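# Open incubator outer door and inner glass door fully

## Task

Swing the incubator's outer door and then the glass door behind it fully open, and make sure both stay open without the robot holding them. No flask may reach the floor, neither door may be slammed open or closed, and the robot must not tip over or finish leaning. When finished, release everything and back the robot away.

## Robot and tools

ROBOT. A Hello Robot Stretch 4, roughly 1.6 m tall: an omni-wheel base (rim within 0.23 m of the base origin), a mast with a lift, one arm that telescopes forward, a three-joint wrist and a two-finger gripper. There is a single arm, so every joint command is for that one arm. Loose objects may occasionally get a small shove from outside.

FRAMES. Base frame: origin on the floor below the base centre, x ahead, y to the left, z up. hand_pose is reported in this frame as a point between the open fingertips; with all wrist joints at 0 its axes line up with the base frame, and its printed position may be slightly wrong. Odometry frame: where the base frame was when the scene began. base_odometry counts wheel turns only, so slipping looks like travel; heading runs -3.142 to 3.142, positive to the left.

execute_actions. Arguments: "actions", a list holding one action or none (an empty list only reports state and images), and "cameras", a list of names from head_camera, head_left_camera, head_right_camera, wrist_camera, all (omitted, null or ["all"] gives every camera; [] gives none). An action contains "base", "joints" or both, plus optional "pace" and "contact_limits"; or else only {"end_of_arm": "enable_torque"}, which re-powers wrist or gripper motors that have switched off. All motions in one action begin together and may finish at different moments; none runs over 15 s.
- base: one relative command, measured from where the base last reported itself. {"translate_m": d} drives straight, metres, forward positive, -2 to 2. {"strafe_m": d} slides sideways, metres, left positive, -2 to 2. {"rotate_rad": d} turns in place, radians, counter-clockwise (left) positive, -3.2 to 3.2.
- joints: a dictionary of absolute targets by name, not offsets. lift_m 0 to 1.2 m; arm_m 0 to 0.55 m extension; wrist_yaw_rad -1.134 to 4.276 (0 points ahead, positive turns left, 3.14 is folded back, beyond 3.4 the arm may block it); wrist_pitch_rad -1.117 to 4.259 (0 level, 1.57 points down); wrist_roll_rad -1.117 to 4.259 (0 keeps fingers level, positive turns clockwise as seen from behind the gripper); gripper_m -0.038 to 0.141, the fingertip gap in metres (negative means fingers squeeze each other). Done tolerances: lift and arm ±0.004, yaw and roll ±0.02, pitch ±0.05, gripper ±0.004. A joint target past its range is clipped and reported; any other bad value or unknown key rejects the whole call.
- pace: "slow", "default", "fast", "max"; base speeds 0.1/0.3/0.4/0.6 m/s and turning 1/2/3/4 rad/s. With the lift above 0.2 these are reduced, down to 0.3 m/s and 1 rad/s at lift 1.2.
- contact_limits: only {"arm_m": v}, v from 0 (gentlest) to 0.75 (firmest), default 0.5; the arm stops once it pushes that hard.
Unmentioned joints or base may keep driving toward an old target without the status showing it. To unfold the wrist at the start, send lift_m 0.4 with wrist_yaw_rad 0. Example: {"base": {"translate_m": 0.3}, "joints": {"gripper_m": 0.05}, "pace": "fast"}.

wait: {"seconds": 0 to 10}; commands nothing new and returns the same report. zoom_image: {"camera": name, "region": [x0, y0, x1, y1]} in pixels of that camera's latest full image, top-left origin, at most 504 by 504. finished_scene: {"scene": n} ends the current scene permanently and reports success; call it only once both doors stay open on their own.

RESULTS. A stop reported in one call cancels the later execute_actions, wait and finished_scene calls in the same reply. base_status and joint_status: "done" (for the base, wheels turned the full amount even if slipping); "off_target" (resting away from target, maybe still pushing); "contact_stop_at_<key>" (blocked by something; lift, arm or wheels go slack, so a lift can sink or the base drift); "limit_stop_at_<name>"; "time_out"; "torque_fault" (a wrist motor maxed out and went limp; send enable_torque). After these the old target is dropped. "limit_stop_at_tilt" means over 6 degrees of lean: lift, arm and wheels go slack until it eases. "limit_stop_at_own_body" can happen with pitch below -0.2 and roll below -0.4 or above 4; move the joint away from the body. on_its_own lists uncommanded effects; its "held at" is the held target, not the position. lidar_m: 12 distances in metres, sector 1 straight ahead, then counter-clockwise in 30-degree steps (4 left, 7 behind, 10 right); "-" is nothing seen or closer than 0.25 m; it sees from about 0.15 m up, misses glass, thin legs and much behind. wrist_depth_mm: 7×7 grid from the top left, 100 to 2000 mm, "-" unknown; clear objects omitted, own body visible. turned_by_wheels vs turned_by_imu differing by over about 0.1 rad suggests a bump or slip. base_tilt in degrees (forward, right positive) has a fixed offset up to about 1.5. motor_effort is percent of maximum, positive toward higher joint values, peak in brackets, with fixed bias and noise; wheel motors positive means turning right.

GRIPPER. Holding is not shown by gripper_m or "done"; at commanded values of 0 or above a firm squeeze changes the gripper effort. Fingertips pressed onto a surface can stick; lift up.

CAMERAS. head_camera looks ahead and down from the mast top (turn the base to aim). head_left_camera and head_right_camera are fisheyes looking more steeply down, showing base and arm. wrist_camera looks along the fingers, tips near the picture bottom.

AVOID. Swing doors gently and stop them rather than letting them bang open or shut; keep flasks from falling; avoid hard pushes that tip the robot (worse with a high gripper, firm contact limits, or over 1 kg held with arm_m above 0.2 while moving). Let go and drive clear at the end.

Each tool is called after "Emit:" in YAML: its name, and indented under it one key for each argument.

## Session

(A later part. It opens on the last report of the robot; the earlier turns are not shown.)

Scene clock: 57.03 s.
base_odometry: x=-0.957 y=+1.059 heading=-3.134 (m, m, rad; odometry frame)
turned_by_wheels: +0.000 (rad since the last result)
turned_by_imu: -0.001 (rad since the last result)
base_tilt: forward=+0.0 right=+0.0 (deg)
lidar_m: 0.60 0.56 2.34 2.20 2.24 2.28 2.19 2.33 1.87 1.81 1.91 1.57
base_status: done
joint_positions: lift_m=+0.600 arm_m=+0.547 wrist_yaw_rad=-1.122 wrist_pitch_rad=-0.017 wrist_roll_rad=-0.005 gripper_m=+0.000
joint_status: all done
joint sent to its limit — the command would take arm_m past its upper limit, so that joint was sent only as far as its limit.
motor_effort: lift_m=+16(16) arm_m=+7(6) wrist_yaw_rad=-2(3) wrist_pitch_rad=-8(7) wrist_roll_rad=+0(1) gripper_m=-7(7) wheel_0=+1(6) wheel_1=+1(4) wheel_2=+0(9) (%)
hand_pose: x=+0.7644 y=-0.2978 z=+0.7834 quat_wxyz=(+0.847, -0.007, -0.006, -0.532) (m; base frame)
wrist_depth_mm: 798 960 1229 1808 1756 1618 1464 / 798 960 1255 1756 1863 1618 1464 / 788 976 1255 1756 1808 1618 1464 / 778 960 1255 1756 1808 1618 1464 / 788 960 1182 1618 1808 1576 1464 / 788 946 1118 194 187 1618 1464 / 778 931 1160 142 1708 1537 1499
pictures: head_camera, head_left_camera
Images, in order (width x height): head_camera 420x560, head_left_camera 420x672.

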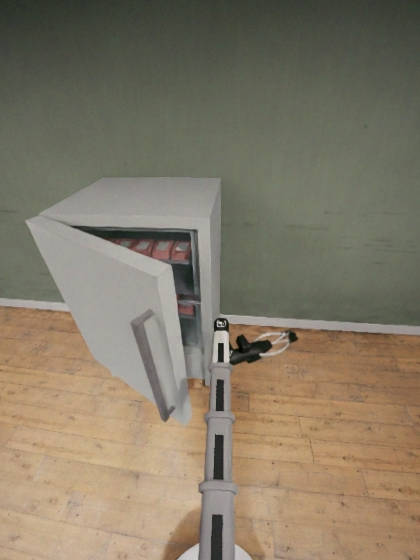

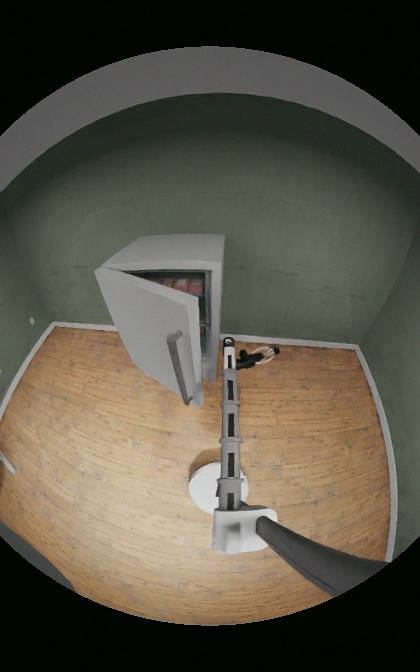

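Emit:
execute_actions:
  actions:
    - {"base":{"strafe_m":0.3},"pace":"slow"}
  cameras: ["head_camera"]

Emit:
execute_actions:
  actions:
    - {"base":{"strafe_m":0.2},"pace":"slow"}
  cameras: ["head_camera","head_left_camera"]

Scene clock: 61.90 s.
base_odometry: x=-0.955 y=+0.759 heading=-3.137 (m, m, rad; odometry frame)
turned_by_wheels: -0.002 (rad since the last result)
turned_by_imu: -0.204 (rad since the last result)
base_tilt: forward=+0.0 right=-0.2 (deg)
lidar_m: 0.45 0.45 1.87 2.68 1.97 2.34 2.22 2.23 2.28 2.04 2.09 1.65
base_status: done
joint_positions: lift_m=+0.600 arm_m=+0.547 wrist_yaw_rad=-1.122 wrist_pitch_rad=-0.017 wrist_roll_rad=-0.005 gripper_m=+0.000
joint_status: not commanded
motor_effort: lift_m=+17(17) arm_m=+6(7) wrist_yaw_rad=-2(2) wrist_pitch_rad=-7(10) wrist_roll_rad=+0(1) gripper_m=-8(7) wheel_0=-15(18) wheel_1=-1(5) wheel_2=-13(21) (%)
hand_pose: x=+0.7646 y=-0.2978 z=+0.7834 quat_wxyz=(+0.847, -0.007, -0.006, -0.532) (m; base frame)
wrist_depth_mm: 904 1182 1708 1983 1863 1708 1661 / 891 1160 1661 1983 1863 1708 1576 / 878 1160 1661 1921 1756 1708 1618 / 878 1138 1661 1921 1863 1661 1576 / 878 1138 1618 1983 1756 1708 1661 / 904 1118 1397 193 186 1708 1618 / 878 1138 1464 142 1756 1576 1618
pictures: head_camera
Images, in order (width x height): head_camera 420x560.

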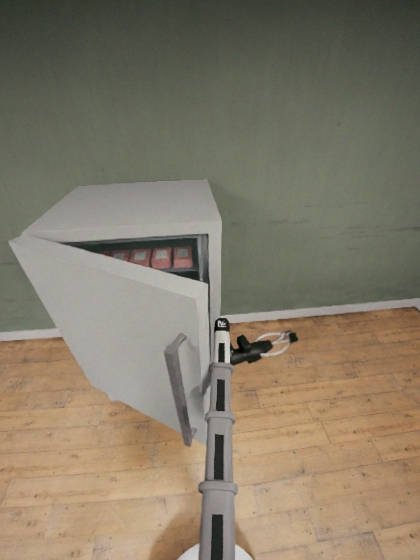

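Scene clock: 65.03 s.
base_odometry: x=-0.954 y=+0.560 heading=-3.139 (m, m, rad; odometry frame)
turned_by_wheels: -0.003 (rad since the last result)
turned_by_imu: -0.247 (rad since the last result)
base_tilt: forward=+0.0 right=+0.1 (deg)
lidar_m: 0.41 0.50 0.74 2.36 1.95 1.91 2.31 2.27 2.46 2.20 2.16 1.84
base_status: done
joint_positions: lift_m=+0.600 arm_m=+0.548 wrist_yaw_rad=-1.122 wrist_pitch_rad=-0.017 wrist_roll_rad=-0.005 gripper_m=+0.000
joint_status: not commanded
motor_effort: lift_m=+17(17) arm_m=+4(6) wrist_yaw_rad=-2(2) wrist_pitch_rad=-7(7) wrist_roll_rad=-1(0) gripper_m=-6(6) wheel_0=-19(19) wheel_1=-3(4) wheel_2=-11(13) (%)
hand_pose: x=+0.7648 y=-0.2978 z=+0.7834 quat_wxyz=(+0.847, -0.007, -0.006, -0.532) (m; base frame)
wrist_depth_mm: 1160 1661 1863 1863 1808 1808 1756 / 1160 1618 1808 1921 1863 1808 1756 / 1138 1661 1921 1808 1808 1808 1756 / 1138 1618 1863 1863 1863 1756 1808 / 1078 1618 1863 1863 1808 1756 1808 / 1078 1576 1863 193 187 1756 1756 / 1078 1576 1576 142 1756 1537 1708
pictures: head_camera, head_left_camera
Images, in order (width x height): head_camera 420x560, head_left_camera 420x672.

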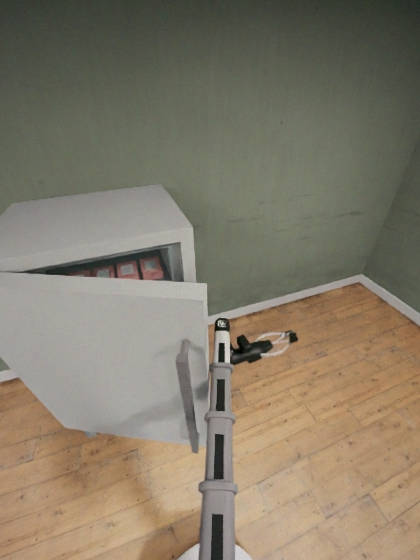

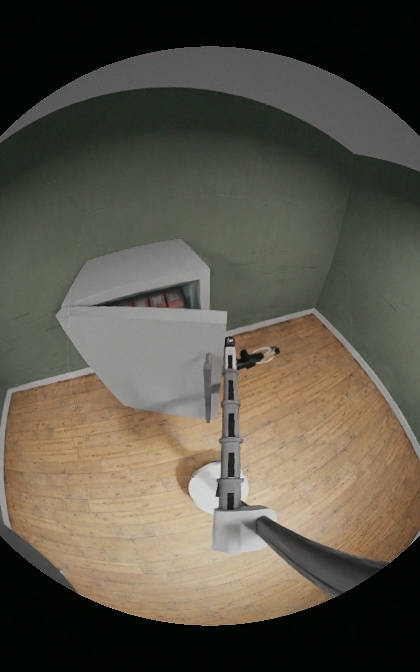

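Emit:
execute_actions:
  actions:
    - {"base":{"strafe_m":-0.25}}
  cameras: []

Emit:
execute_actions:
  actions:
    - {"joints":{"arm_m":0,"wrist_yaw_rad":0,"gripper_m":-0.01}}
  cameras: []

Emit:
execute_actions:
  actions:
    - {"base":{"rotate_rad":0.45}}

Scene clock: 68.60 s.
base_odometry: x=-0.955 y=+0.810 heading=-3.139 (m, m, rad; odometry frame)
turned_by_wheels: +0.000 (rad since the last result)
turned_by_imu: +0.001 (rad since the last result)
base_tilt: forward=+0.0 right=-0.2 (deg)
lidar_m: 1.52 0.51 0.70 2.50 2.10 2.15 2.22 2.16 2.38 1.97 1.93 1.94
base_status: done
joint_positions: lift_m=+0.600 arm_m=+0.548 wrist_yaw_rad=-1.122 wrist_pitch_rad=-0.017 wrist_roll_rad=-0.005 gripper_m=+0.000
joint_status: not commanded
motor_effort: lift_m=+17(17) arm_m=+4(4) wrist_yaw_rad=-2(2) wrist_pitch_rad=-7(7) wrist_roll_rad=-1(0) gripper_m=-8(7) wheel_0=-1(16) wheel_1=+0(8) wheel_2=-2(11) (%)
hand_pose: x=+0.7648 y=-0.2978 z=+0.7834 quat_wxyz=(+0.847, -0.007, -0.006, -0.532) (m; base frame)
wrist_depth_mm: 1281 1661 1661 1618 1576 1537 1537 / 1255 1661 1618 1618 1576 1618 1499 / 1229 1618 1618 1661 1618 1537 1499 / 1255 1618 1618 1618 1618 1576 1576 / 1229 1661 1618 1576 1618 1537 1537 / 1229 1661 1661 193 187 1576 1537 / 1255 1661 1618 142 1576 1576 1537
pictures: none
No camera images: the call's "cameras" was empty. Leave "cameras" out to get every camera's image.

Scene clock: 71.27 s.
base_odometry: x=-0.955 y=+0.810 heading=-3.139 (m, m, rad; odometry frame)
turned_by_wheels: +0.000 (rad since the last result)
turned_by_imu: +0.001 (rad since the last result)
base_tilt: forward=-0.2 right=-0.2 (deg)
lidar_m: 1.51 0.52 0.70 2.52 2.09 2.15 2.23 2.16 2.37 1.97 1.94 1.96
base_status: not commanded
joint_positions: lift_m=+0.600 arm_m=+0.001 wrist_yaw_rad=+0.000 wrist_pitch_rad=-0.017 wrist_roll_rad=-0.005 gripper_m=-0.010
joint_status: all done
motor_effort: lift_m=+17(16) arm_m=-7(6) wrist_yaw_rad=-1(5) wrist_pitch_rad=-8(7) wrist_roll_rad=-1(0) gripper_m=-12(11) wheel_0=-1(1) wheel_1=+0(0) wheel_2=-2(2) (%)
hand_pose: x=+0.4606 y=-0.0874 z=+0.7834 quat_wxyz=(+1.000, -0.003, -0.009, +0.000) (m; base frame)
wrist_depth_mm: 647 1205 1336 1499 1618 1863 1708 / 654 1205 1336 1464 1618 1863 1708 / 647 1229 1308 1464 1618 1756 1618 / 654 1229 1308 1397 1661 1708 1661 / 654 1229 1336 1464 1618 1863 1708 / 654 1229 1308 199 182 1756 1708 / 654 1205 1336 145 1576 1537 1661
pictures: none
No camera images: the call's "cameras" was empty. Leave "cameras" out to get every camera's image.

Scene clock: 72.50 s.
base_odometry: x=-0.955 y=+0.810 heading=-2.690 (m, m, rad; odometry frame)
turned_by_wheels: +0.450 (rad since the last result)
turned_by_imu: +0.447 (rad since the last result)
base_tilt: forward=+0.1 right=-0.1 (deg)
lidar_m: 0.53 0.65 2.31 2.09 2.12 2.28 2.21 2.32 2.00 1.93 2.06 1.57
base_status: done
joint_positions: lift_m=+0.600 arm_m=+0.001 wrist_yaw_rad=+0.000 wrist_pitch_rad=-0.017 wrist_roll_rad=-0.005 gripper_m=-0.010
joint_status: not commanded
motor_effort: lift_m=+17(17) arm_m=-7(7) wrist_yaw_rad=-1(1) wrist_pitch_rad=-6(6) wrist_roll_rad=+0(1) gripper_m=-12(13) wheel_0=-2(7) wheel_1=-1(5) wheel_2=+0(5) (%)
hand_pose: x=+0.4606 y=-0.0874 z=+0.7834 quat_wxyz=(+1.000, -0.003, -0.009, +0.000) (m; base frame)
wrist_depth_mm: 315 351 707 1281 1281 1229 1255 / 314 351 741 1308 1281 1281 1255 / 310 357 750 1138 1255 1281 1229 / 309 357 750 1008 1308 1281 1229 / 445 357 732 759 1255 1281 1255 / 445 355 362 199 182 1255 1229 / 452 355 373 144 1255 1255 1229
pictures: head_camera, head_left_camera, head_right_camera, wrist_camera
Images, in order (width x height): head_camera 420x560, head_left_camera 420x672, head_right_camera 420x672, wrist_camera 616x392.

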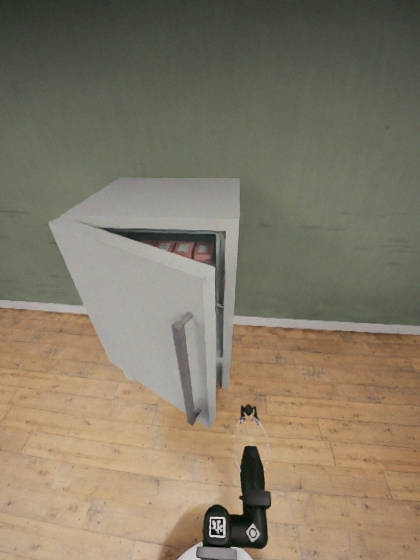

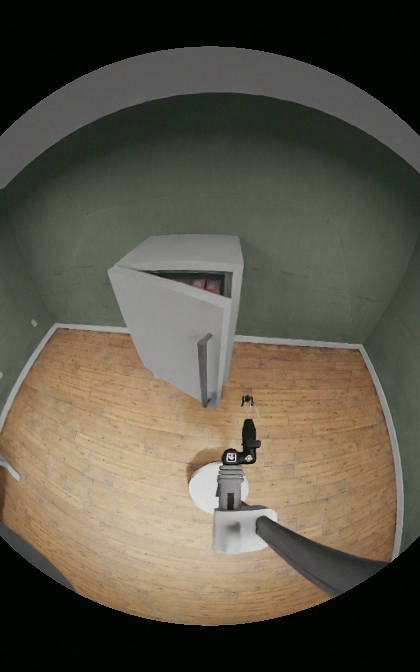

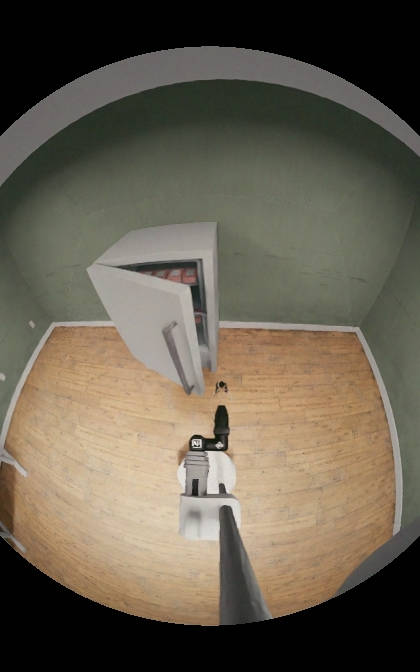

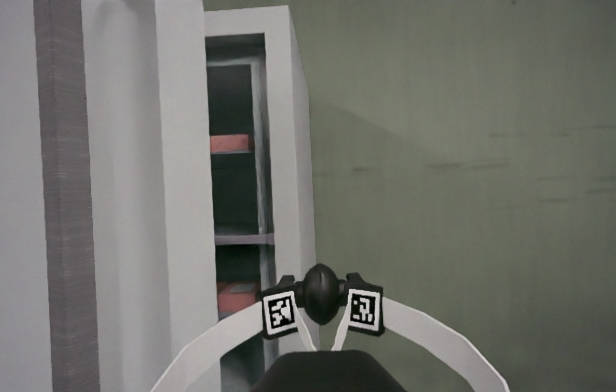

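Emit:
execute_actions:
  actions:
    - {"base":{"strafe_m":-0.7}}
  cameras: []

Emit:
execute_actions:
  actions:
    - {"base":{"translate_m":0.62}}
  cameras: []

Emit:
execute_actions:
  actions:
    - {"base":{"rotate_rad":1.571}}
  cameras: []

Emit:
execute_actions:
  actions:
    - {"joints":{"arm_m":0.3}}

Scene clock: 77.60 s.
base_odometry: x=-1.260 y=+1.440 heading=-2.690 (m, m, rad; odometry frame)
turned_by_wheels: +0.000 (rad since the last result)
turned_by_imu: +0.000 (rad since the last result)
base_tilt: forward=+0.1 right=-0.2 (deg)
lidar_m: 1.48 1.13 0.91 2.75 2.87 2.31 2.23 1.71 1.27 1.23 1.29 1.52
base_status: done
joint_positions: lift_m=+0.600 arm_m=+0.001 wrist_yaw_rad=+0.000 wrist_pitch_rad=-0.017 wrist_roll_rad=-0.005 gripper_m=-0.010
joint_status: not commanded
motor_effort: lift_m=+17(16) arm_m=-7(7) wrist_yaw_rad=-1(1) wrist_pitch_rad=-8(7) wrist_roll_rad=+0(1) gripper_m=-12(13) wheel_0=+0(6) wheel_1=+2(8) wheel_2=-1(3) (%)
hand_pose: x=+0.4606 y=-0.0874 z=+0.7834 quat_wxyz=(+1.000, -0.003, -0.009, +0.000) (m; base frame)
wrist_depth_mm: 1336 1308 1229 1281 1255 1229 1205 / 1042 1281 1281 1229 1255 1229 1281 / 991 1281 1281 1255 1229 1255 1182 / 960 1336 1308 1255 1229 1229 1229 / 960 1281 1281 1255 1281 1229 1205 / 960 1281 1255 198 182 1205 1205 / 960 1308 1281 145 1255 1182 1229
pictures: none
No camera images: the call's "cameras" was empty. Leave "cameras" out to get every camera's image.

Scene clock: 81.13 s.
base_odometry: x=-1.818 y=+1.169 heading=-2.689 (m, m, rad; odometry frame)
turned_by_wheels: +0.000 (rad since the last result)
turned_by_imu: -0.002 (rad since the last result)
base_tilt: forward=-0.1 right=-0.2 (deg)
lidar_m: 0.86 0.87 0.70 0.70 2.97 2.98 2.88 1.74 1.31 1.27 1.18 0.89
base_status: done
joint_positions: lift_m=+0.600 arm_m=+0.001 wrist_yaw_rad=+0.000 wrist_pitch_rad=-0.017 wrist_roll_rad=-0.005 gripper_m=-0.010
joint_status: not commanded
motor_effort: lift_m=+16(17) arm_m=-7(8) wrist_yaw_rad=-1(1) wrist_pitch_rad=-6(8) wrist_roll_rad=+0(1) gripper_m=-12(12) wheel_0=+0(6) wheel_1=+0(5) wheel_2=+1(9) (%)
hand_pose: x=+0.4606 y=-0.0874 z=+0.7834 quat_wxyz=(+1.000, -0.003, -0.009, +0.000) (m; base frame)
wrist_depth_mm: 683 661 661 647 647 640 627 / 676 668 654 654 634 627 627 / 683 668 661 654 640 640 627 / 683 661 668 647 647 640 627 / 683 683 668 654 647 640 621 / 683 676 668 198 183 627 627 / 691 668 661 145 640 627 621
pictures: none
No camera images: the call's "cameras" was empty. Leave "cameras" out to get every camera's image.

Scene clock: 83.20 s.
base_odometry: x=-1.818 y=+1.169 heading=-1.118 (m, m, rad; odometry frame)
turned_by_wheels: +1.571 (rad since the last result)
turned_by_imu: +1.562 (rad since the last result)
base_tilt: forward=+0.1 right=-0.1 (deg)
lidar_m: 0.70 2.96 2.91 2.85 1.78 1.33 1.29 1.19 0.88 0.84 0.87 0.70
base_status: done
joint_positions: lift_m=+0.600 arm_m=+0.001 wrist_yaw_rad=+0.000 wrist_pitch_rad=-0.017 wrist_roll_rad=-0.005 gripper_m=-0.010
joint_status: not commanded
motor_effort: lift_m=+17(17) arm_m=-7(7) wrist_yaw_rad=-1(1) wrist_pitch_rad=-7(8) wrist_roll_rad=-1(0) gripper_m=-11(13) wheel_0=-1(5) wheel_1=+0(5) wheel_2=+1(7) (%)
hand_pose: x=+0.4606 y=-0.0874 z=+0.7833 quat_wxyz=(+1.000, -0.003, -0.009, +0.000) (m; base frame)
wrist_depth_mm: - - 517 647 - 627 404 / - - 517 640 976 809 404 / - - 512 640 1008 750 402 / - - 517 634 1042 831 404 / - - 512 591 1025 904 407 / - - 517 198 183 759 404 / 1863 1863 500 145 960 415 404
pictures: none
No camera images: the call's "cameras" was empty. Leave "cameras" out to get every camera's image.

Scene clock: 85.20 s.
base_odometry: x=-1.818 y=+1.169 heading=-1.118 (m, m, rad; odometry frame)
turned_by_wheels: +0.000 (rad since the last result)
turned_by_imu: +0.001 (rad since the last result)
base_tilt: forward=+0.0 right=+0.0 (deg)
lidar_m: 0.70 2.97 2.92 2.85 1.76 1.33 1.28 1.19 0.89 0.85 0.87 0.70
base_status: not commanded
joint_positions: lift_m=+0.600 arm_m=+0.299 wrist_yaw_rad=+0.000 wrist_pitch_rad=-0.017 wrist_roll_rad=-0.005 gripper_m=-0.010
joint_status: all done
motor_effort: lift_m=+17(17) arm_m=+7(13) wrist_yaw_rad=-2(1) wrist_pitch_rad=-7(7) wrist_roll_rad=+0(1) gripper_m=-12(13) wheel_0=-1(1) wheel_1=+0(0) wheel_2=+1(1) (%)
hand_pose: x=+0.7581 y=-0.0874 z=+0.7834 quat_wxyz=(+1.000, -0.003, -0.009, +0.000) (m; base frame)
wrist_depth_mm: - 204 246 351 627 676 654 / - 202 245 351 609 723 544 / - 201 243 345 597 723 707 / - 202 240 345 603 732 723 / - 204 239 320 580 723 723 / - 204 220 200 182 732 634 / 1921 203 227 145 559 732 521
pictures: head_camera, head_left_camera, head_right_camera, wrist_camera
Images, in order (width x height): head_camera 420x560, head_left_camera 420x672, head_right_camera 420x672, wrist_camera 616x392.

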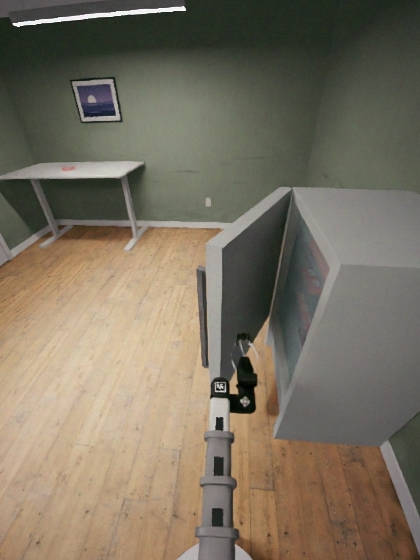

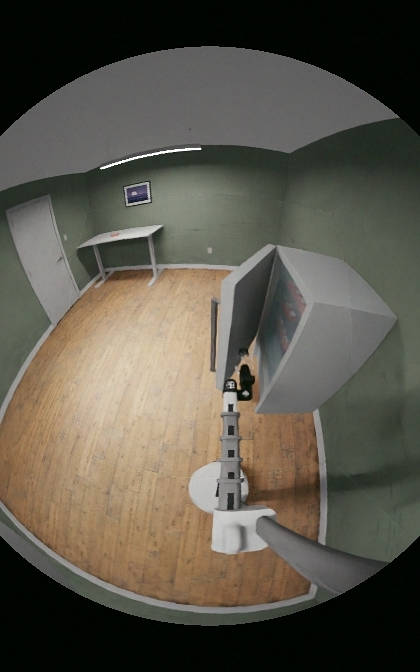

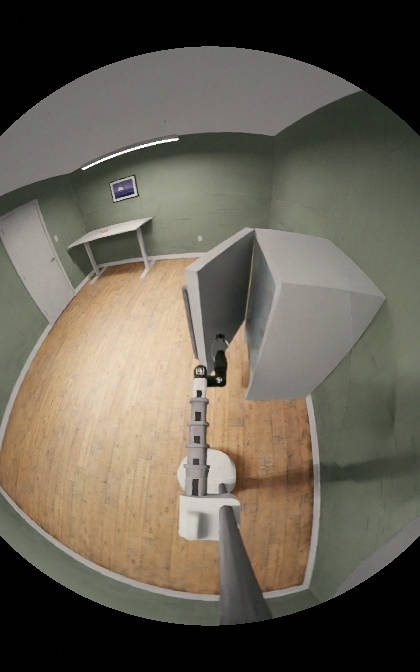

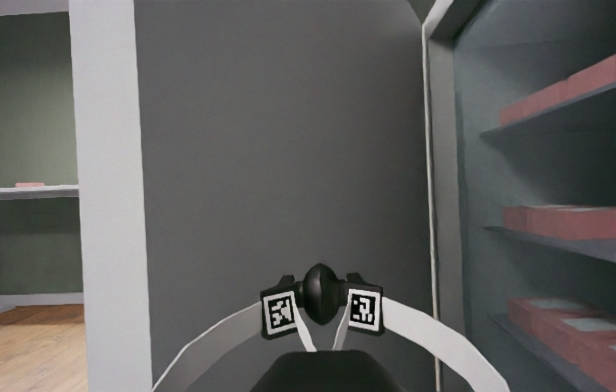

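Emit:
execute_actions:
  actions:
    - {"base":{"strafe_m":-0.04},"pace":"slow"}
  cameras: []

Emit:
execute_actions:
  actions:
    - {"joints":{"arm_m":0.5},"pace":"slow"}
  cameras: ["head_camera","wrist_camera"]

Scene clock: 87.70 s.
base_odometry: x=-1.854 y=+1.151 heading=-1.118 (m, m, rad; odometry frame)
turned_by_wheels: +0.000 (rad since the last result)
turned_by_imu: +0.001 (rad since the last result)
base_tilt: forward=+0.0 right=+0.0 (deg)
lidar_m: 0.70 2.97 2.97 2.90 1.78 1.34 1.28 1.15 0.84 0.83 0.86 0.68
base_status: done
joint_positions: lift_m=+0.600 arm_m=+0.299 wrist_yaw_rad=+0.000 wrist_pitch_rad=-0.017 wrist_roll_rad=-0.005 gripper_m=-0.010
joint_status: not commanded
motor_effort: lift_m=+17(17) arm_m=+7(7) wrist_yaw_rad=-2(2) wrist_pitch_rad=-6(7) wrist_roll_rad=+0(0) gripper_m=-13(11) wheel_0=+1(4) wheel_1=+0(6) wheel_2=+0(1) (%)
hand_pose: x=+0.7581 y=-0.0874 z=+0.7834 quat_wxyz=(+1.000, -0.003, -0.009, +0.000) (m; base frame)
wrist_depth_mm: 202 229 298 427 691 647 654 / 202 228 294 418 732 723 462 / 202 226 293 418 732 715 715 / 204 225 290 413 715 732 715 / 206 224 289 389 707 715 521 / 207 222 266 198 183 723 634 / 210 214 270 144 676 574 480
pictures: none
No camera images: the call's "cameras" was empty. Leave "cameras" out to get every camera's image.

Scene clock: 90.97 s.
base_odometry: x=-1.854 y=+1.151 heading=-1.119 (m, m, rad; odometry frame)
turned_by_wheels: +0.000 (rad since the last result)
turned_by_imu: +0.001 (rad since the last result)
base_tilt: forward=-0.1 right=+0.0 (deg)
lidar_m: 0.73 2.94 2.97 2.87 1.76 1.33 1.28 1.13 0.84 0.81 0.86 0.67
base_status: not commanded
joint_positions: lift_m=+0.600 arm_m=+0.499 wrist_yaw_rad=-0.001 wrist_pitch_rad=-0.017 wrist_roll_rad=-0.005 gripper_m=-0.010
joint_status: all done
motor_effort: lift_m=+17(17) arm_m=+7(10) wrist_yaw_rad=+0(12) wrist_pitch_rad=-8(6) wrist_roll_rad=+0(0) gripper_m=-12(12) wheel_0=-1(1) wheel_1=-1(1) wheel_2=-2(3) (%)
hand_pose: x=+0.9580 y=-0.0876 z=+0.7834 quat_wxyz=(+1.000, -0.003, -0.009, +0.000) (m; base frame)
wrist_depth_mm: 127 154 197 273 439 549 530 / 126 153 196 271 439 559 473 / 126 152 195 267 430 569 530 / 125 151 193 265 421 580 525 / 125 151 191 249 418 574 521 / 124 150 179 199 183 580 539 / 124 145 181 145 407 539 492
pictures: head_camera, wrist_camera
Images, in order (width x height): head_camera 420x560, wrist_camera 616x392.

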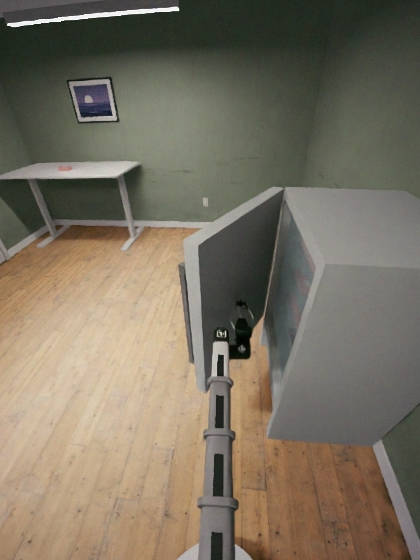

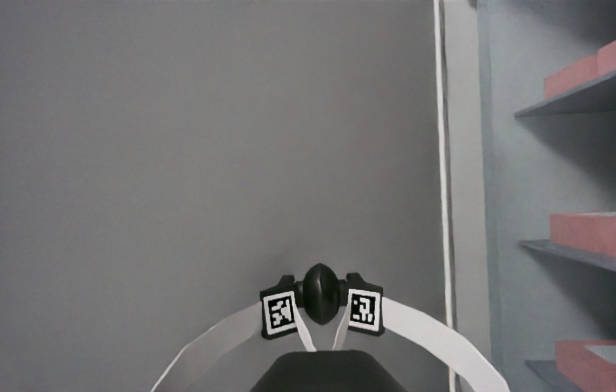

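Emit:
execute_actions:
  actions:
    - {"base":{"strafe_m":0.15},"pace":"slow"}
  cameras: ["head_camera"]

Emit:
execute_actions:
  actions:
    - {"base":{"translate_m":0.12},"pace":"slow"}
  cameras: ["head_camera","wrist_camera"]

Scene clock: 94.43 s.
base_odometry: x=-1.719 y=+1.217 heading=-1.119 (m, m, rad; odometry frame)
turned_by_wheels: +0.000 (rad since the last result)
turned_by_imu: +0.001 (rad since the last result)
base_tilt: forward=+0.0 right=+0.0 (deg)
lidar_m: 0.82 2.90 2.81 2.73 1.76 1.32 1.27 1.33 0.98 0.95 0.87 0.75
base_status: done
joint_positions: lift_m=+0.600 arm_m=+0.499 wrist_yaw_rad=-0.001 wrist_pitch_rad=-0.017 wrist_roll_rad=-0.005 gripper_m=-0.010
joint_status: not commanded
motor_effort: lift_m=+17(17) arm_m=+7(8) wrist_yaw_rad=+0(19) wrist_pitch_rad=-7(5) wrist_roll_rad=+0(1) gripper_m=-12(11) wheel_0=-2(13) wheel_1=+1(2) wheel_2=+0(4) (%)
hand_pose: x=+0.9580 y=-0.0876 z=+0.7834 quat_wxyz=(+1.000, -0.003, -0.009, +0.000) (m; base frame)
wrist_depth_mm: 152 176 208 258 336 480 574 / 151 175 208 254 332 477 569 / 151 174 207 254 330 469 569 / 150 174 206 252 327 466 574 / 149 173 205 243 327 466 574 / 149 172 194 199 182 459 574 / 149 168 197 144 320 404 574
pictures: head_camera
Images, in order (width x height): head_camera 420x560.

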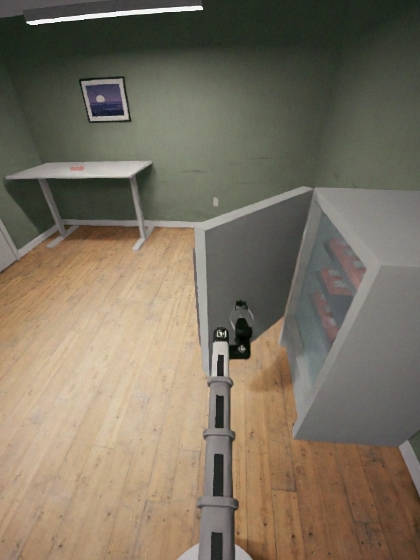

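Scene clock: 96.93 s.
base_odometry: x=-1.667 y=+1.109 heading=-1.119 (m, m, rad; odometry frame)
turned_by_wheels: +0.000 (rad since the last result)
turned_by_imu: +0.000 (rad since the last result)
base_tilt: forward=+0.3 right=-0.1 (deg)
lidar_m: 0.81 2.80 2.82 2.72 1.92 1.45 1.39 1.35 1.01 0.98 0.72 0.65
base_status: done
joint_positions: lift_m=+0.600 arm_m=+0.499 wrist_yaw_rad=-0.001 wrist_pitch_rad=-0.017 wrist_roll_rad=-0.005 gripper_m=-0.010
joint_status: not commanded
motor_effort: lift_m=+17(17) arm_m=+7(8) wrist_yaw_rad=-1(10) wrist_pitch_rad=-8(5) wrist_roll_rad=+0(0) gripper_m=-12(11) wheel_0=+3(4) wheel_1=+0(2) wheel_2=-2(9) (%)
hand_pose: x=+0.9580 y=-0.0876 z=+0.7834 quat_wxyz=(+1.000, -0.003, -0.009, +0.000) (m; base frame)
wrist_depth_mm: 163 182 209 242 290 357 459 / 163 182 208 242 287 353 455 / 162 181 207 240 287 353 455 / 162 181 206 239 285 351 449 / 162 180 205 234 285 351 449 / 161 180 198 194 183 349 445 / 161 177 200 145 283 324 436
pictures: head_camera, wrist_camera
Images, in order (width x height): head_camera 420x560, wrist_camera 616x392.

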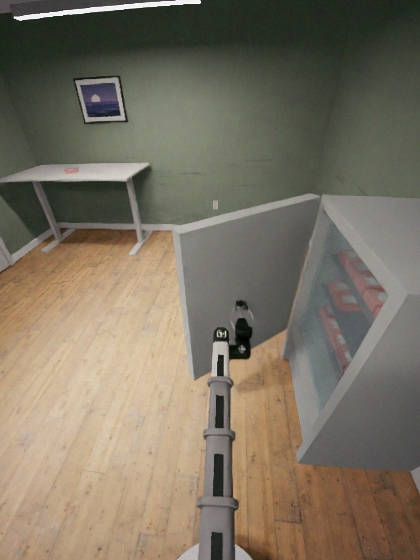

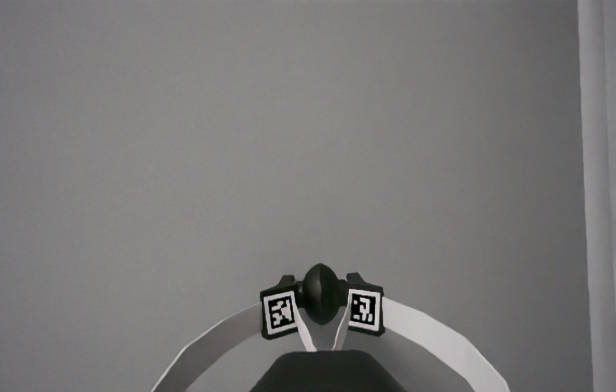

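Easy now. Keep pushing with the tip.

Emit:
execute_actions:
  actions:
    - {"base":{"translate_m":0.25},"pace":"slow"}
  cameras: ["head_camera"]

Emit:
execute_actions:
  actions:
    - {"base":{"translate_m":0.15},"pace":"slow"}
  cameras: ["head_camera","wrist_camera","head_right_camera"]

Scene clock: 101.23 s.
base_odometry: x=-1.558 y=+0.884 heading=-1.119 (m, m, rad; odometry frame)
turned_by_wheels: +0.000 (rad since the last result)
turned_by_imu: +0.000 (rad since the last result)
base_tilt: forward=+0.1 right=-0.1 (deg)
lidar_m: 0.97 1.09 2.80 2.72 2.28 1.73 1.65 1.35 1.02 0.95 0.49 0.60
base_status: done
joint_positions: lift_m=+0.600 arm_m=+0.499 wrist_yaw_rad=+0.000 wrist_pitch_rad=-0.017 wrist_roll_rad=-0.005 gripper_m=-0.010
joint_status: not commanded
motor_effort: lift_m=+17(17) arm_m=+7(7) wrist_yaw_rad=-3(5) wrist_pitch_rad=-6(7) wrist_roll_rad=+0(0) gripper_m=-12(12) wheel_0=+1(5) wheel_1=+1(5) wheel_2=-2(7) (%)
hand_pose: x=+0.9581 y=-0.0873 z=+0.7834 quat_wxyz=(+1.000, -0.003, -0.009, +0.000) (m; base frame)
wrist_depth_mm: 294 285 276 265 259 251 246 / 293 285 277 266 260 253 245 / 294 285 277 268 260 253 247 / 296 285 277 267 259 253 247 / 294 286 276 270 260 252 247 / 296 289 277 199 183 255 248 / 298 289 274 145 260 252 249
pictures: head_camera
Images, in order (width x height): head_camera 420x560.

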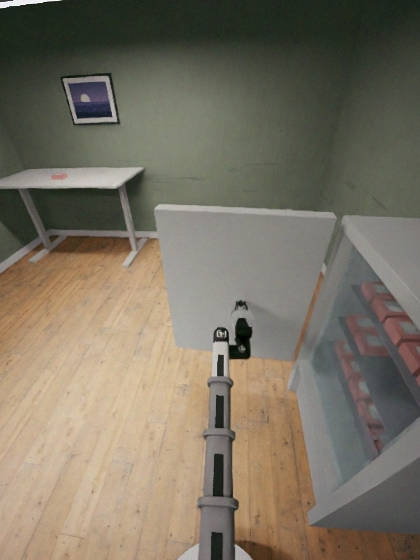

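Scene clock: 104.07 s.
base_odometry: x=-1.492 y=+0.749 heading=-1.118 (m, m, rad; odometry frame)
turned_by_wheels: +0.001 (rad since the last result)
turned_by_imu: +0.025 (rad since the last result)
base_tilt: forward=+0.1 right=-0.3 (deg)
lidar_m: 0.91 2.40 2.78 2.70 2.42 1.85 1.79 1.36 1.03 0.46 0.43 0.63
base_status: done
joint_positions: lift_m=+0.600 arm_m=+0.499 wrist_yaw_rad=-0.009 wrist_pitch_rad=-0.017 wrist_roll_rad=-0.005 gripper_m=-0.010
joint_status: not commanded
on_its_own: wrist_yaw_rad is at rest, and its effort (+23) is outside its rest range (-13 to +13)
motor_effort: lift_m=+17(17) arm_m=+7(7) wrist_yaw_rad=+23(45) wrist_pitch_rad=-9(6) wrist_roll_rad=-1(1) gripper_m=-8(12) wheel_0=+9(15) wheel_1=+7(10) wheel_2=-7(15) (%)
hand_pose: x=+0.9573 y=-0.0899 z=+0.7833 quat_wxyz=(+1.000, -0.003, -0.008, -0.004) (m; base frame)
wrist_depth_mm: 347 298 264 235 211 193 181 / 347 300 265 236 212 193 181 / 351 301 266 236 213 194 182 / 353 304 265 237 215 195 182 / 353 304 270 240 216 195 183 / 355 307 265 199 185 196 183 / 357 310 257 135 214 190 185
pictures: head_camera, head_right_camera, wrist_camera
Images, in order (width x height): head_camera 420x560, head_right_camera 420x672, wrist_camera 616x392.

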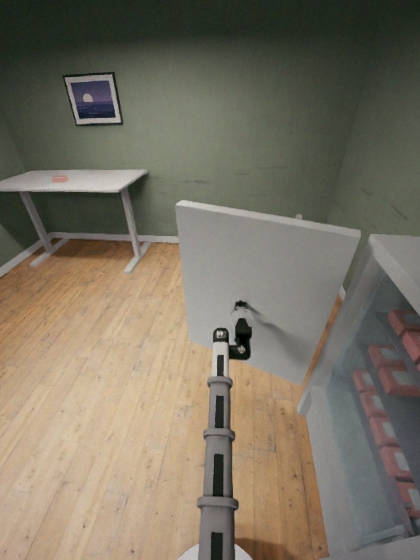

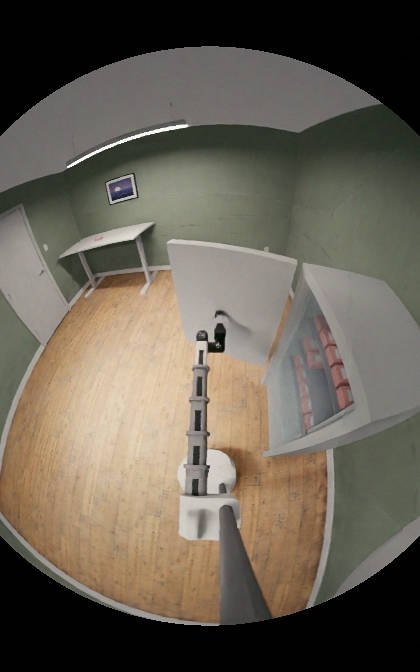

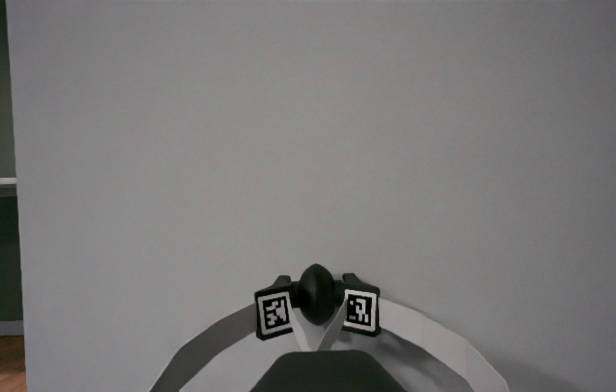

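Emit:
execute_actions:
  actions:
    - {"joints":{"wrist_yaw_rad":-0.45}}
  cameras: ["head_camera"]

Emit:
execute_actions:
  actions:
    - {"joints":{"arm_m":0.55},"contact_limits":{"arm_m":0.25},"pace":"slow"}
  cameras: ["head_camera"]

Scene clock: 105.67 s.
base_odometry: x=-1.492 y=+0.749 heading=-1.119 (m, m, rad; odometry frame)
turned_by_wheels: -0.001 (rad since the last result)
turned_by_imu: +0.000 (rad since the last result)
base_tilt: forward=+0.0 right=-0.1 (deg)
lidar_m: 0.89 2.37 2.78 2.68 2.42 1.86 1.80 1.35 1.01 0.48 0.43 0.63
base_status: not commanded
joint_positions: lift_m=+0.600 arm_m=+0.499 wrist_yaw_rad=-0.449 wrist_pitch_rad=-0.017 wrist_roll_rad=-0.005 gripper_m=-0.010
joint_status: all done
motor_effort: lift_m=+17(17) arm_m=+7(7) wrist_yaw_rad=-4(27) wrist_pitch_rad=-8(9) wrist_roll_rad=+0(1) gripper_m=-12(12) wheel_0=-1(10) wheel_1=+0(6) wheel_2=+0(7) (%)
hand_pose: x=+0.8915 y=-0.2040 z=+0.7833 quat_wxyz=(+0.975, -0.004, -0.008, -0.223) (m; base frame)
wrist_depth_mm: 244 245 245 247 249 248 249 / 245 245 245 247 249 250 250 / 244 245 246 247 248 249 250 / 245 245 246 246 248 248 249 / 245 246 248 248 249 250 250 / 244 246 249 199 182 249 251 / 245 246 246 145 251 250 251
pictures: head_camera
Images, in order (width x height): head_camera 420x560.

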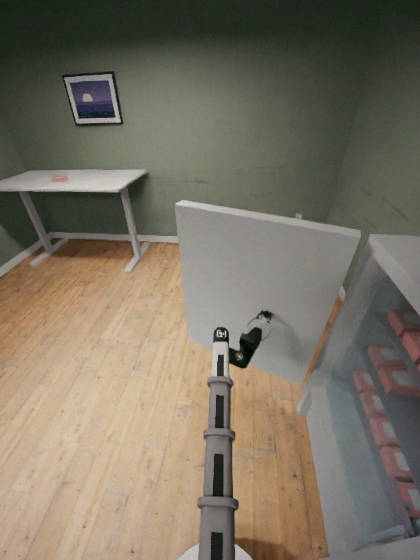

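Scene clock: 106.90 s.
base_odometry: x=-1.492 y=+0.749 heading=-1.118 (m, m, rad; odometry frame)
turned_by_wheels: +0.000 (rad since the last result)
turned_by_imu: +0.005 (rad since the last result)
base_tilt: forward=+0.2 right=-0.2 (deg)
lidar_m: 0.91 2.39 2.77 2.70 2.40 1.86 1.78 1.34 1.03 0.44 0.42 0.65
base_status: not commanded
joint_positions: lift_m=+0.600 arm_m=+0.524 wrist_yaw_rad=-0.467 wrist_pitch_rad=-0.018 wrist_roll_rad=-0.005 gripper_m=-0.010
joint_status: arm_m contact_stop (moved +0.025 of +0.051)
joint sent to its limit — the command would take arm_m past its upper limit, so that joint was sent only as far as its limit.
on_its_own: arm_m is slack since a contact_stop (your +0.550 is given up); wrist_yaw_rad is at rest, and its effort (+48) is outside its rest range (-13 to +13)
motor_effort: lift_m=+17(17) arm_m=+0(20) wrist_yaw_rad=+48(64) wrist_pitch_rad=-4(11) wrist_roll_rad=+0(0) gripper_m=-8(12) wheel_0=+5(9) wheel_1=+4(7) wheel_2=-6(7) (%)
contact_limits: arm_m 0.25
hand_pose: x=+0.9129 y=-0.2080 z=+0.7835 quat_wxyz=(+0.973, -0.005, -0.008, -0.232) (m; base frame)
wrist_depth_mm: 224 225 226 229 231 234 233 / 224 225 228 229 230 234 235 / 224 225 228 229 230 233 235 / 224 226 228 229 232 233 234 / 224 226 228 230 231 232 236 / 224 226 227 199 183 234 235 / 225 226 228 149 232 233 235
pictures: head_camera
Images, in order (width x height): head_camera 420x560.

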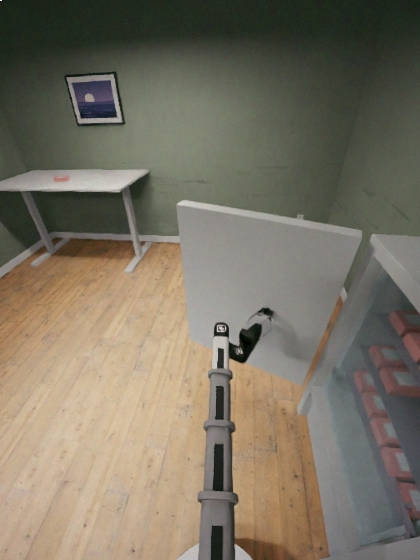

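Emit:
execute_actions:
  actions:
    - {"joints":{"arm_m":0,"wrist_yaw_rad":0},"base":{"translate_m":-0.15}}
  cameras: []

Emit:
execute_actions:
  actions:
    - {"base":{"strafe_m":0.35}}
  cameras: []

Emit:
execute_actions:
  actions:
    - {"base":{"rotate_rad":-1.6}}

Scene clock: 110.47 s.
base_odometry: x=-1.558 y=+0.884 heading=-1.119 (m, m, rad; odometry frame)
turned_by_wheels: +0.000 (rad since the last result)
turned_by_imu: +0.001 (rad since the last result)
base_tilt: forward=+0.1 right=-0.1 (deg)
lidar_m: 1.05 2.56 2.78 2.72 2.22 1.69 1.65 1.32 1.01 0.89 0.50 0.62
base_status: done
joint_positions: lift_m=+0.600 arm_m=+0.001 wrist_yaw_rad=+0.000 wrist_pitch_rad=-0.017 wrist_roll_rad=-0.005 gripper_m=-0.010
joint_status: all done
motor_effort: lift_m=+17(17) arm_m=-7(11) wrist_yaw_rad=-1(84) wrist_pitch_rad=-8(8) wrist_roll_rad=+0(1) gripper_m=-12(13) wheel_0=-2(9) wheel_1=+0(4) wheel_2=-2(8) (%)
hand_pose: x=+0.4606 y=-0.0874 z=+0.7833 quat_wxyz=(+1.000, -0.003, -0.009, +0.000) (m; base frame)
wrist_depth_mm: - - - - 809 723 640 / - - 1008 891 798 732 647 / - - 991 878 809 741 661 / - - 976 878 798 741 654 / - - 991 891 798 723 661 / - - 991 199 182 732 661 / 1863 1808 976 145 788 723 676
pictures: none
No camera images: the call's "cameras" was empty. Leave "cameras" out to get every camera's image.

Scene clock: 112.97 s.
base_odometry: x=-1.243 y=+1.037 heading=-1.119 (m, m, rad; odometry frame)
turned_by_wheels: +0.000 (rad since the last result)
turned_by_imu: +0.001 (rad since the last result)
base_tilt: forward=+0.1 right=-0.2 (deg)
lidar_m: 1.20 2.47 2.42 2.36 2.18 1.67 1.61 1.71 1.38 0.98 0.82 1.17
base_status: done
joint_positions: lift_m=+0.600 arm_m=+0.001 wrist_yaw_rad=+0.000 wrist_pitch_rad=-0.017 wrist_roll_rad=-0.005 gripper_m=-0.010
joint_status: not commanded
motor_effort: lift_m=+17(17) arm_m=-7(7) wrist_yaw_rad=-2(2) wrist_pitch_rad=-7(7) wrist_roll_rad=+0(0) gripper_m=-13(11) wheel_0=+1(9) wheel_1=-2(7) wheel_2=-1(2) (%)
hand_pose: x=+0.4606 y=-0.0874 z=+0.7833 quat_wxyz=(+1.000, -0.003, -0.009, +0.000) (m; base frame)
wrist_depth_mm: - - - - - - 788 / - - - - 946 842 788 / - - - - 931 854 798 / - - - - 931 854 788 / - - - - 946 866 798 / - - - 198 183 866 788 / 1863 1921 1576 144 946 842 788
pictures: none
No camera images: the call's "cameras" was empty. Leave "cameras" out to get every camera's image.

Scene clock: 115.03 s.
base_odometry: x=-1.243 y=+1.037 heading=-2.719 (m, m, rad; odometry frame)
turned_by_wheels: -1.600 (rad since the last result)
turned_by_imu: -1.589 (rad since the last result)
base_tilt: forward=+0.1 right=+0.0 (deg)
lidar_m: 1.07 0.81 1.13 1.19 2.47 2.47 2.39 2.20 1.64 1.60 1.68 1.38
base_status: done
joint_positions: lift_m=+0.600 arm_m=+0.001 wrist_yaw_rad=+0.000 wrist_pitch_rad=-0.017 wrist_roll_rad=-0.005 gripper_m=-0.010
joint_status: not commanded
motor_effort: lift_m=+17(17) arm_m=-7(7) wrist_yaw_rad=-2(2) wrist_pitch_rad=-8(7) wrist_roll_rad=+0(0) gripper_m=-11(11) wheel_0=+0(8) wheel_1=+1(5) wheel_2=+0(5) (%)
hand_pose: x=+0.4607 y=-0.0874 z=+0.7833 quat_wxyz=(+1.000, -0.003, -0.009, +0.000) (m; base frame)
wrist_depth_mm: 564 1182 1138 1138 1138 1098 1060 / 580 759 1160 1118 1078 1078 1078 / 574 759 1138 1118 1138 1078 1098 / 580 750 1160 1118 1098 1098 1078 / 564 741 1160 1160 1118 1098 1078 / 559 732 1078 199 182 1098 1078 / 580 676 1118 145 1098 1098 1042
pictures: head_camera, head_left_camera, head_right_camera, wrist_camera
Images, in order (width x height): head_camera 420x560, head_left_camera 420x672, head_right_camera 420x672, wrist_camera 616x392.

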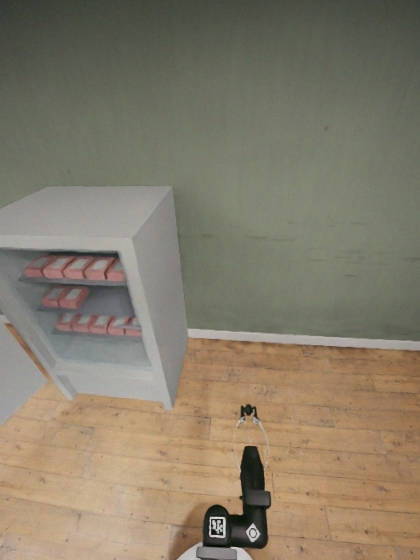

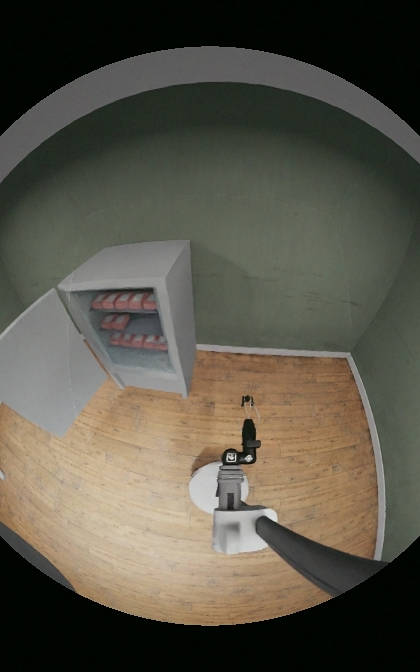

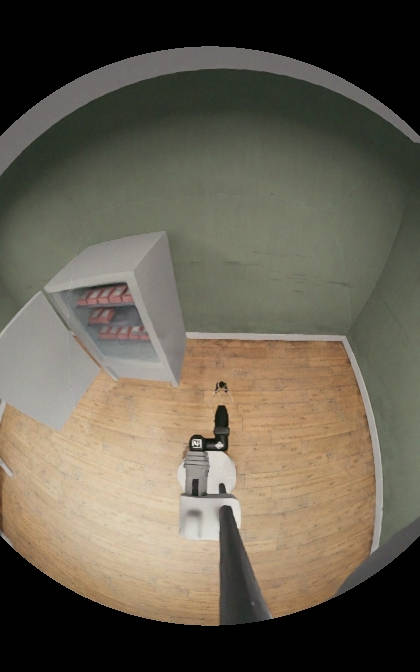

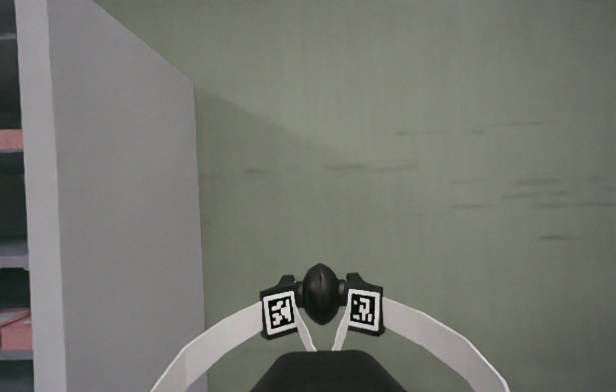

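Emit:
execute_actions:
  actions:
    - {"base":{"strafe_m":0.45}}
  cameras: ["head_camera","wrist_camera"]

Emit:
zoom_image:
  camera: "head_camera"
  region: [60,200,300,440]

Scene clock: 118.37 s.
base_odometry: x=-1.058 y=+0.627 heading=-2.719 (m, m, rad; odometry frame)
turned_by_wheels: +0.000 (rad since the last result)
turned_by_imu: +0.002 (rad since the last result)
base_tilt: forward=+0.1 right=-0.1 (deg)
lidar_m: 0.76 0.81 0.75 0.76 2.02 2.46 2.35 2.49 2.10 2.05 1.88 1.41
base_status: done
joint_positions: lift_m=+0.600 arm_m=+0.001 wrist_yaw_rad=+0.000 wrist_pitch_rad=-0.017 wrist_roll_rad=-0.005 gripper_m=-0.010
joint_status: not commanded
motor_effort: lift_m=+17(17) arm_m=-7(7) wrist_yaw_rad=-1(3) wrist_pitch_rad=-7(7) wrist_roll_rad=+0(1) gripper_m=-12(12) wheel_0=+0(10) wheel_1=+0(10) wheel_2=+0(1) (%)
hand_pose: x=+0.4606 y=-0.0874 z=+0.7833 quat_wxyz=(+1.000, -0.003, -0.009, +0.000) (m; base frame)
wrist_depth_mm: 609 615 609 597 1138 1098 1098 / 723 842 904 597 1118 1118 1098 / 691 691 741 603 1160 1138 1118 / 750 1060 1060 603 1138 1098 1118 / 668 788 1060 597 1118 1118 1078 / 699 759 723 198 183 1118 1098 / 691 878 759 145 1160 1118 1098
pictures: head_camera, wrist_camera
Images, in order (width x height): head_camera 420x560, wrist_camera 616x392.

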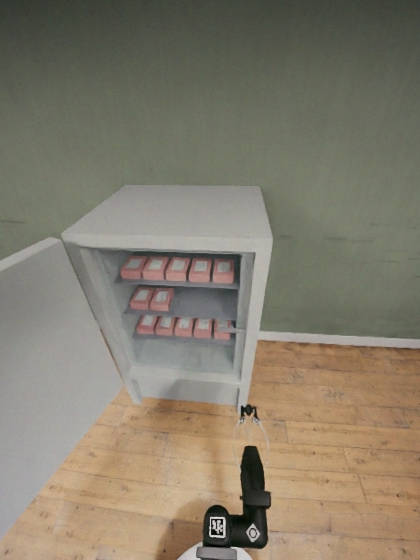

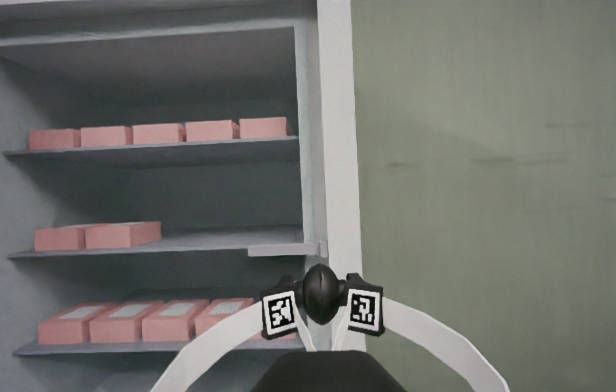

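Region (60, 200, 300, 440) of head_camera's 420x560 image, scaled by 2.100, with more detail than that image has.

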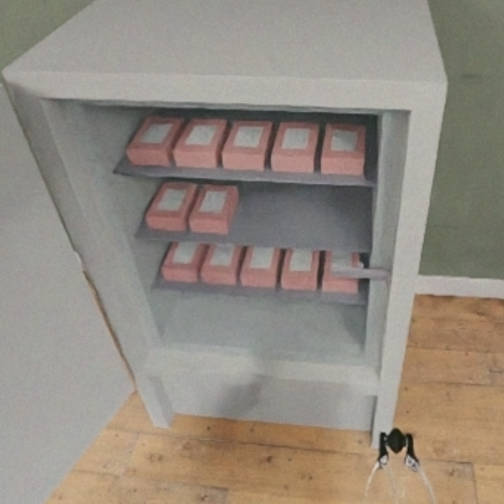

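Emit:
execute_actions:
  actions:
    - {"base":{"strafe_m":0.04},"joints":{"lift_m":0.56,"arm_m":0.2,"wrist_roll_rad":1.57,"gripper_m":0.1}}
  cameras: ["head_camera","wrist_camera"]

Scene clock: 121.03 s.
base_odometry: x=-1.042 y=+0.590 heading=-2.719 (m, m, rad; odometry frame)
turned_by_wheels: +0.000 (rad since the last result)
turned_by_imu: +0.001 (rad since the last result)
base_tilt: forward=+0.1 right=+0.0 (deg)
lidar_m: 0.75 0.80 0.73 0.73 1.98 2.46 2.36 2.49 2.16 2.09 1.88 1.41
base_status: done
joint_positions: lift_m=+0.560 arm_m=+0.199 wrist_yaw_rad=+0.000 wrist_pitch_rad=-0.017 wrist_roll_rad=+1.570 gripper_m=+0.100
joint_status: all done
motor_effort: lift_m=+15(17) arm_m=+7(6) wrist_yaw_rad=-2(2) wrist_pitch_rad=-7(8) wrist_roll_rad=+0(5) gripper_m=-3(13) wheel_0=+1(7) wheel_1=-2(7) wheel_2=+0(1) (%)
hand_pose: x=+0.6581 y=-0.0874 z=+0.7435 quat_wxyz=(+0.707, +0.707, -0.006, +0.006) (m; base frame)
wrist_depth_mm: 946 946 960 960 917 931 917 / 960 960 931 946 946 931 931 / 946 960 946 960 931 349 347 / 353 353 351 353 399 397 397 / 455 466 634 842 559 699 504 / 500 477 199 854 466 634 508 / 500 609 699 135 508 469 525
pictures: head_camera, wrist_camera
Images, in order (width x height): head_camera 420x560, wrist_camera 616x392.

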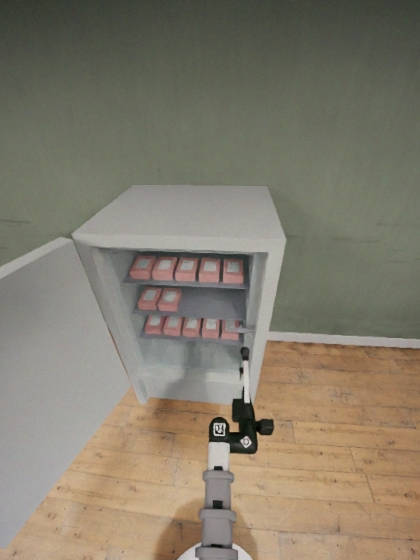

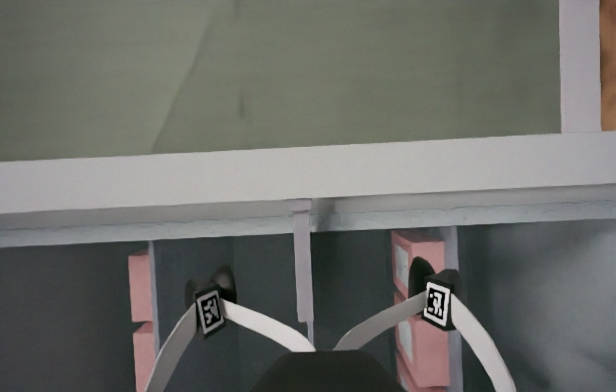

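Emit:
execute_actions:
  actions:
    - {"joints":{"lift_m":0.572,"arm_m":0.33,"gripper_m":0.07}}
  cameras: ["wrist_camera"]

Scene clock: 123.53 s.
base_odometry: x=-1.042 y=+0.590 heading=-2.719 (m, m, rad; odometry frame)
turned_by_wheels: +0.000 (rad since the last result)
turned_by_imu: +0.001 (rad since the last result)
base_tilt: forward=-0.1 right=-0.2 (deg)
lidar_m: 0.75 0.78 0.72 0.72 2.00 2.45 2.34 2.48 2.14 2.10 1.87 1.40
base_status: not commanded
joint_positions: lift_m=+0.572 arm_m=+0.329 wrist_yaw_rad=+0.000 wrist_pitch_rad=-0.017 wrist_roll_rad=+1.570 gripper_m=+0.070
joint_status: all done
motor_effort: lift_m=+23(24) arm_m=+7(9) wrist_yaw_rad=-2(1) wrist_pitch_rad=-6(5) wrist_roll_rad=+0(0) gripper_m=-4(1) wheel_0=+1(1) wheel_1=-2(2) wheel_2=+0(0) (%)
hand_pose: x=+0.7881 y=-0.0874 z=+0.7548 quat_wxyz=(+0.707, +0.707, -0.006, +0.006) (m; base frame)
wrist_depth_mm: 820 820 809 809 820 809 809 / 842 820 831 820 809 809 798 / 223 220 222 220 220 219 218 / 224 223 222 221 270 270 267 / 276 273 273 271 271 329 512 / 459 359 213 723 193 329 521 / 459 336 647 138 715 330 508
pictures: wrist_camera
Images, in order (width x height): wrist_camera 616x392.

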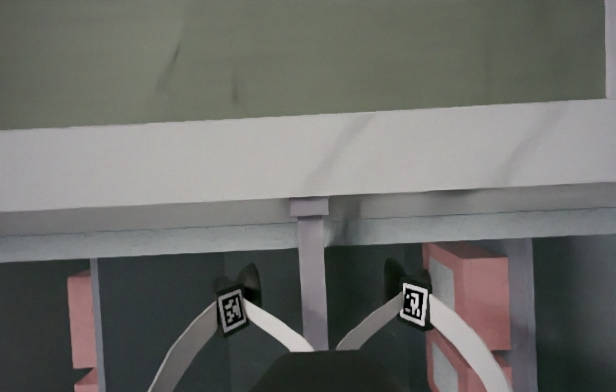

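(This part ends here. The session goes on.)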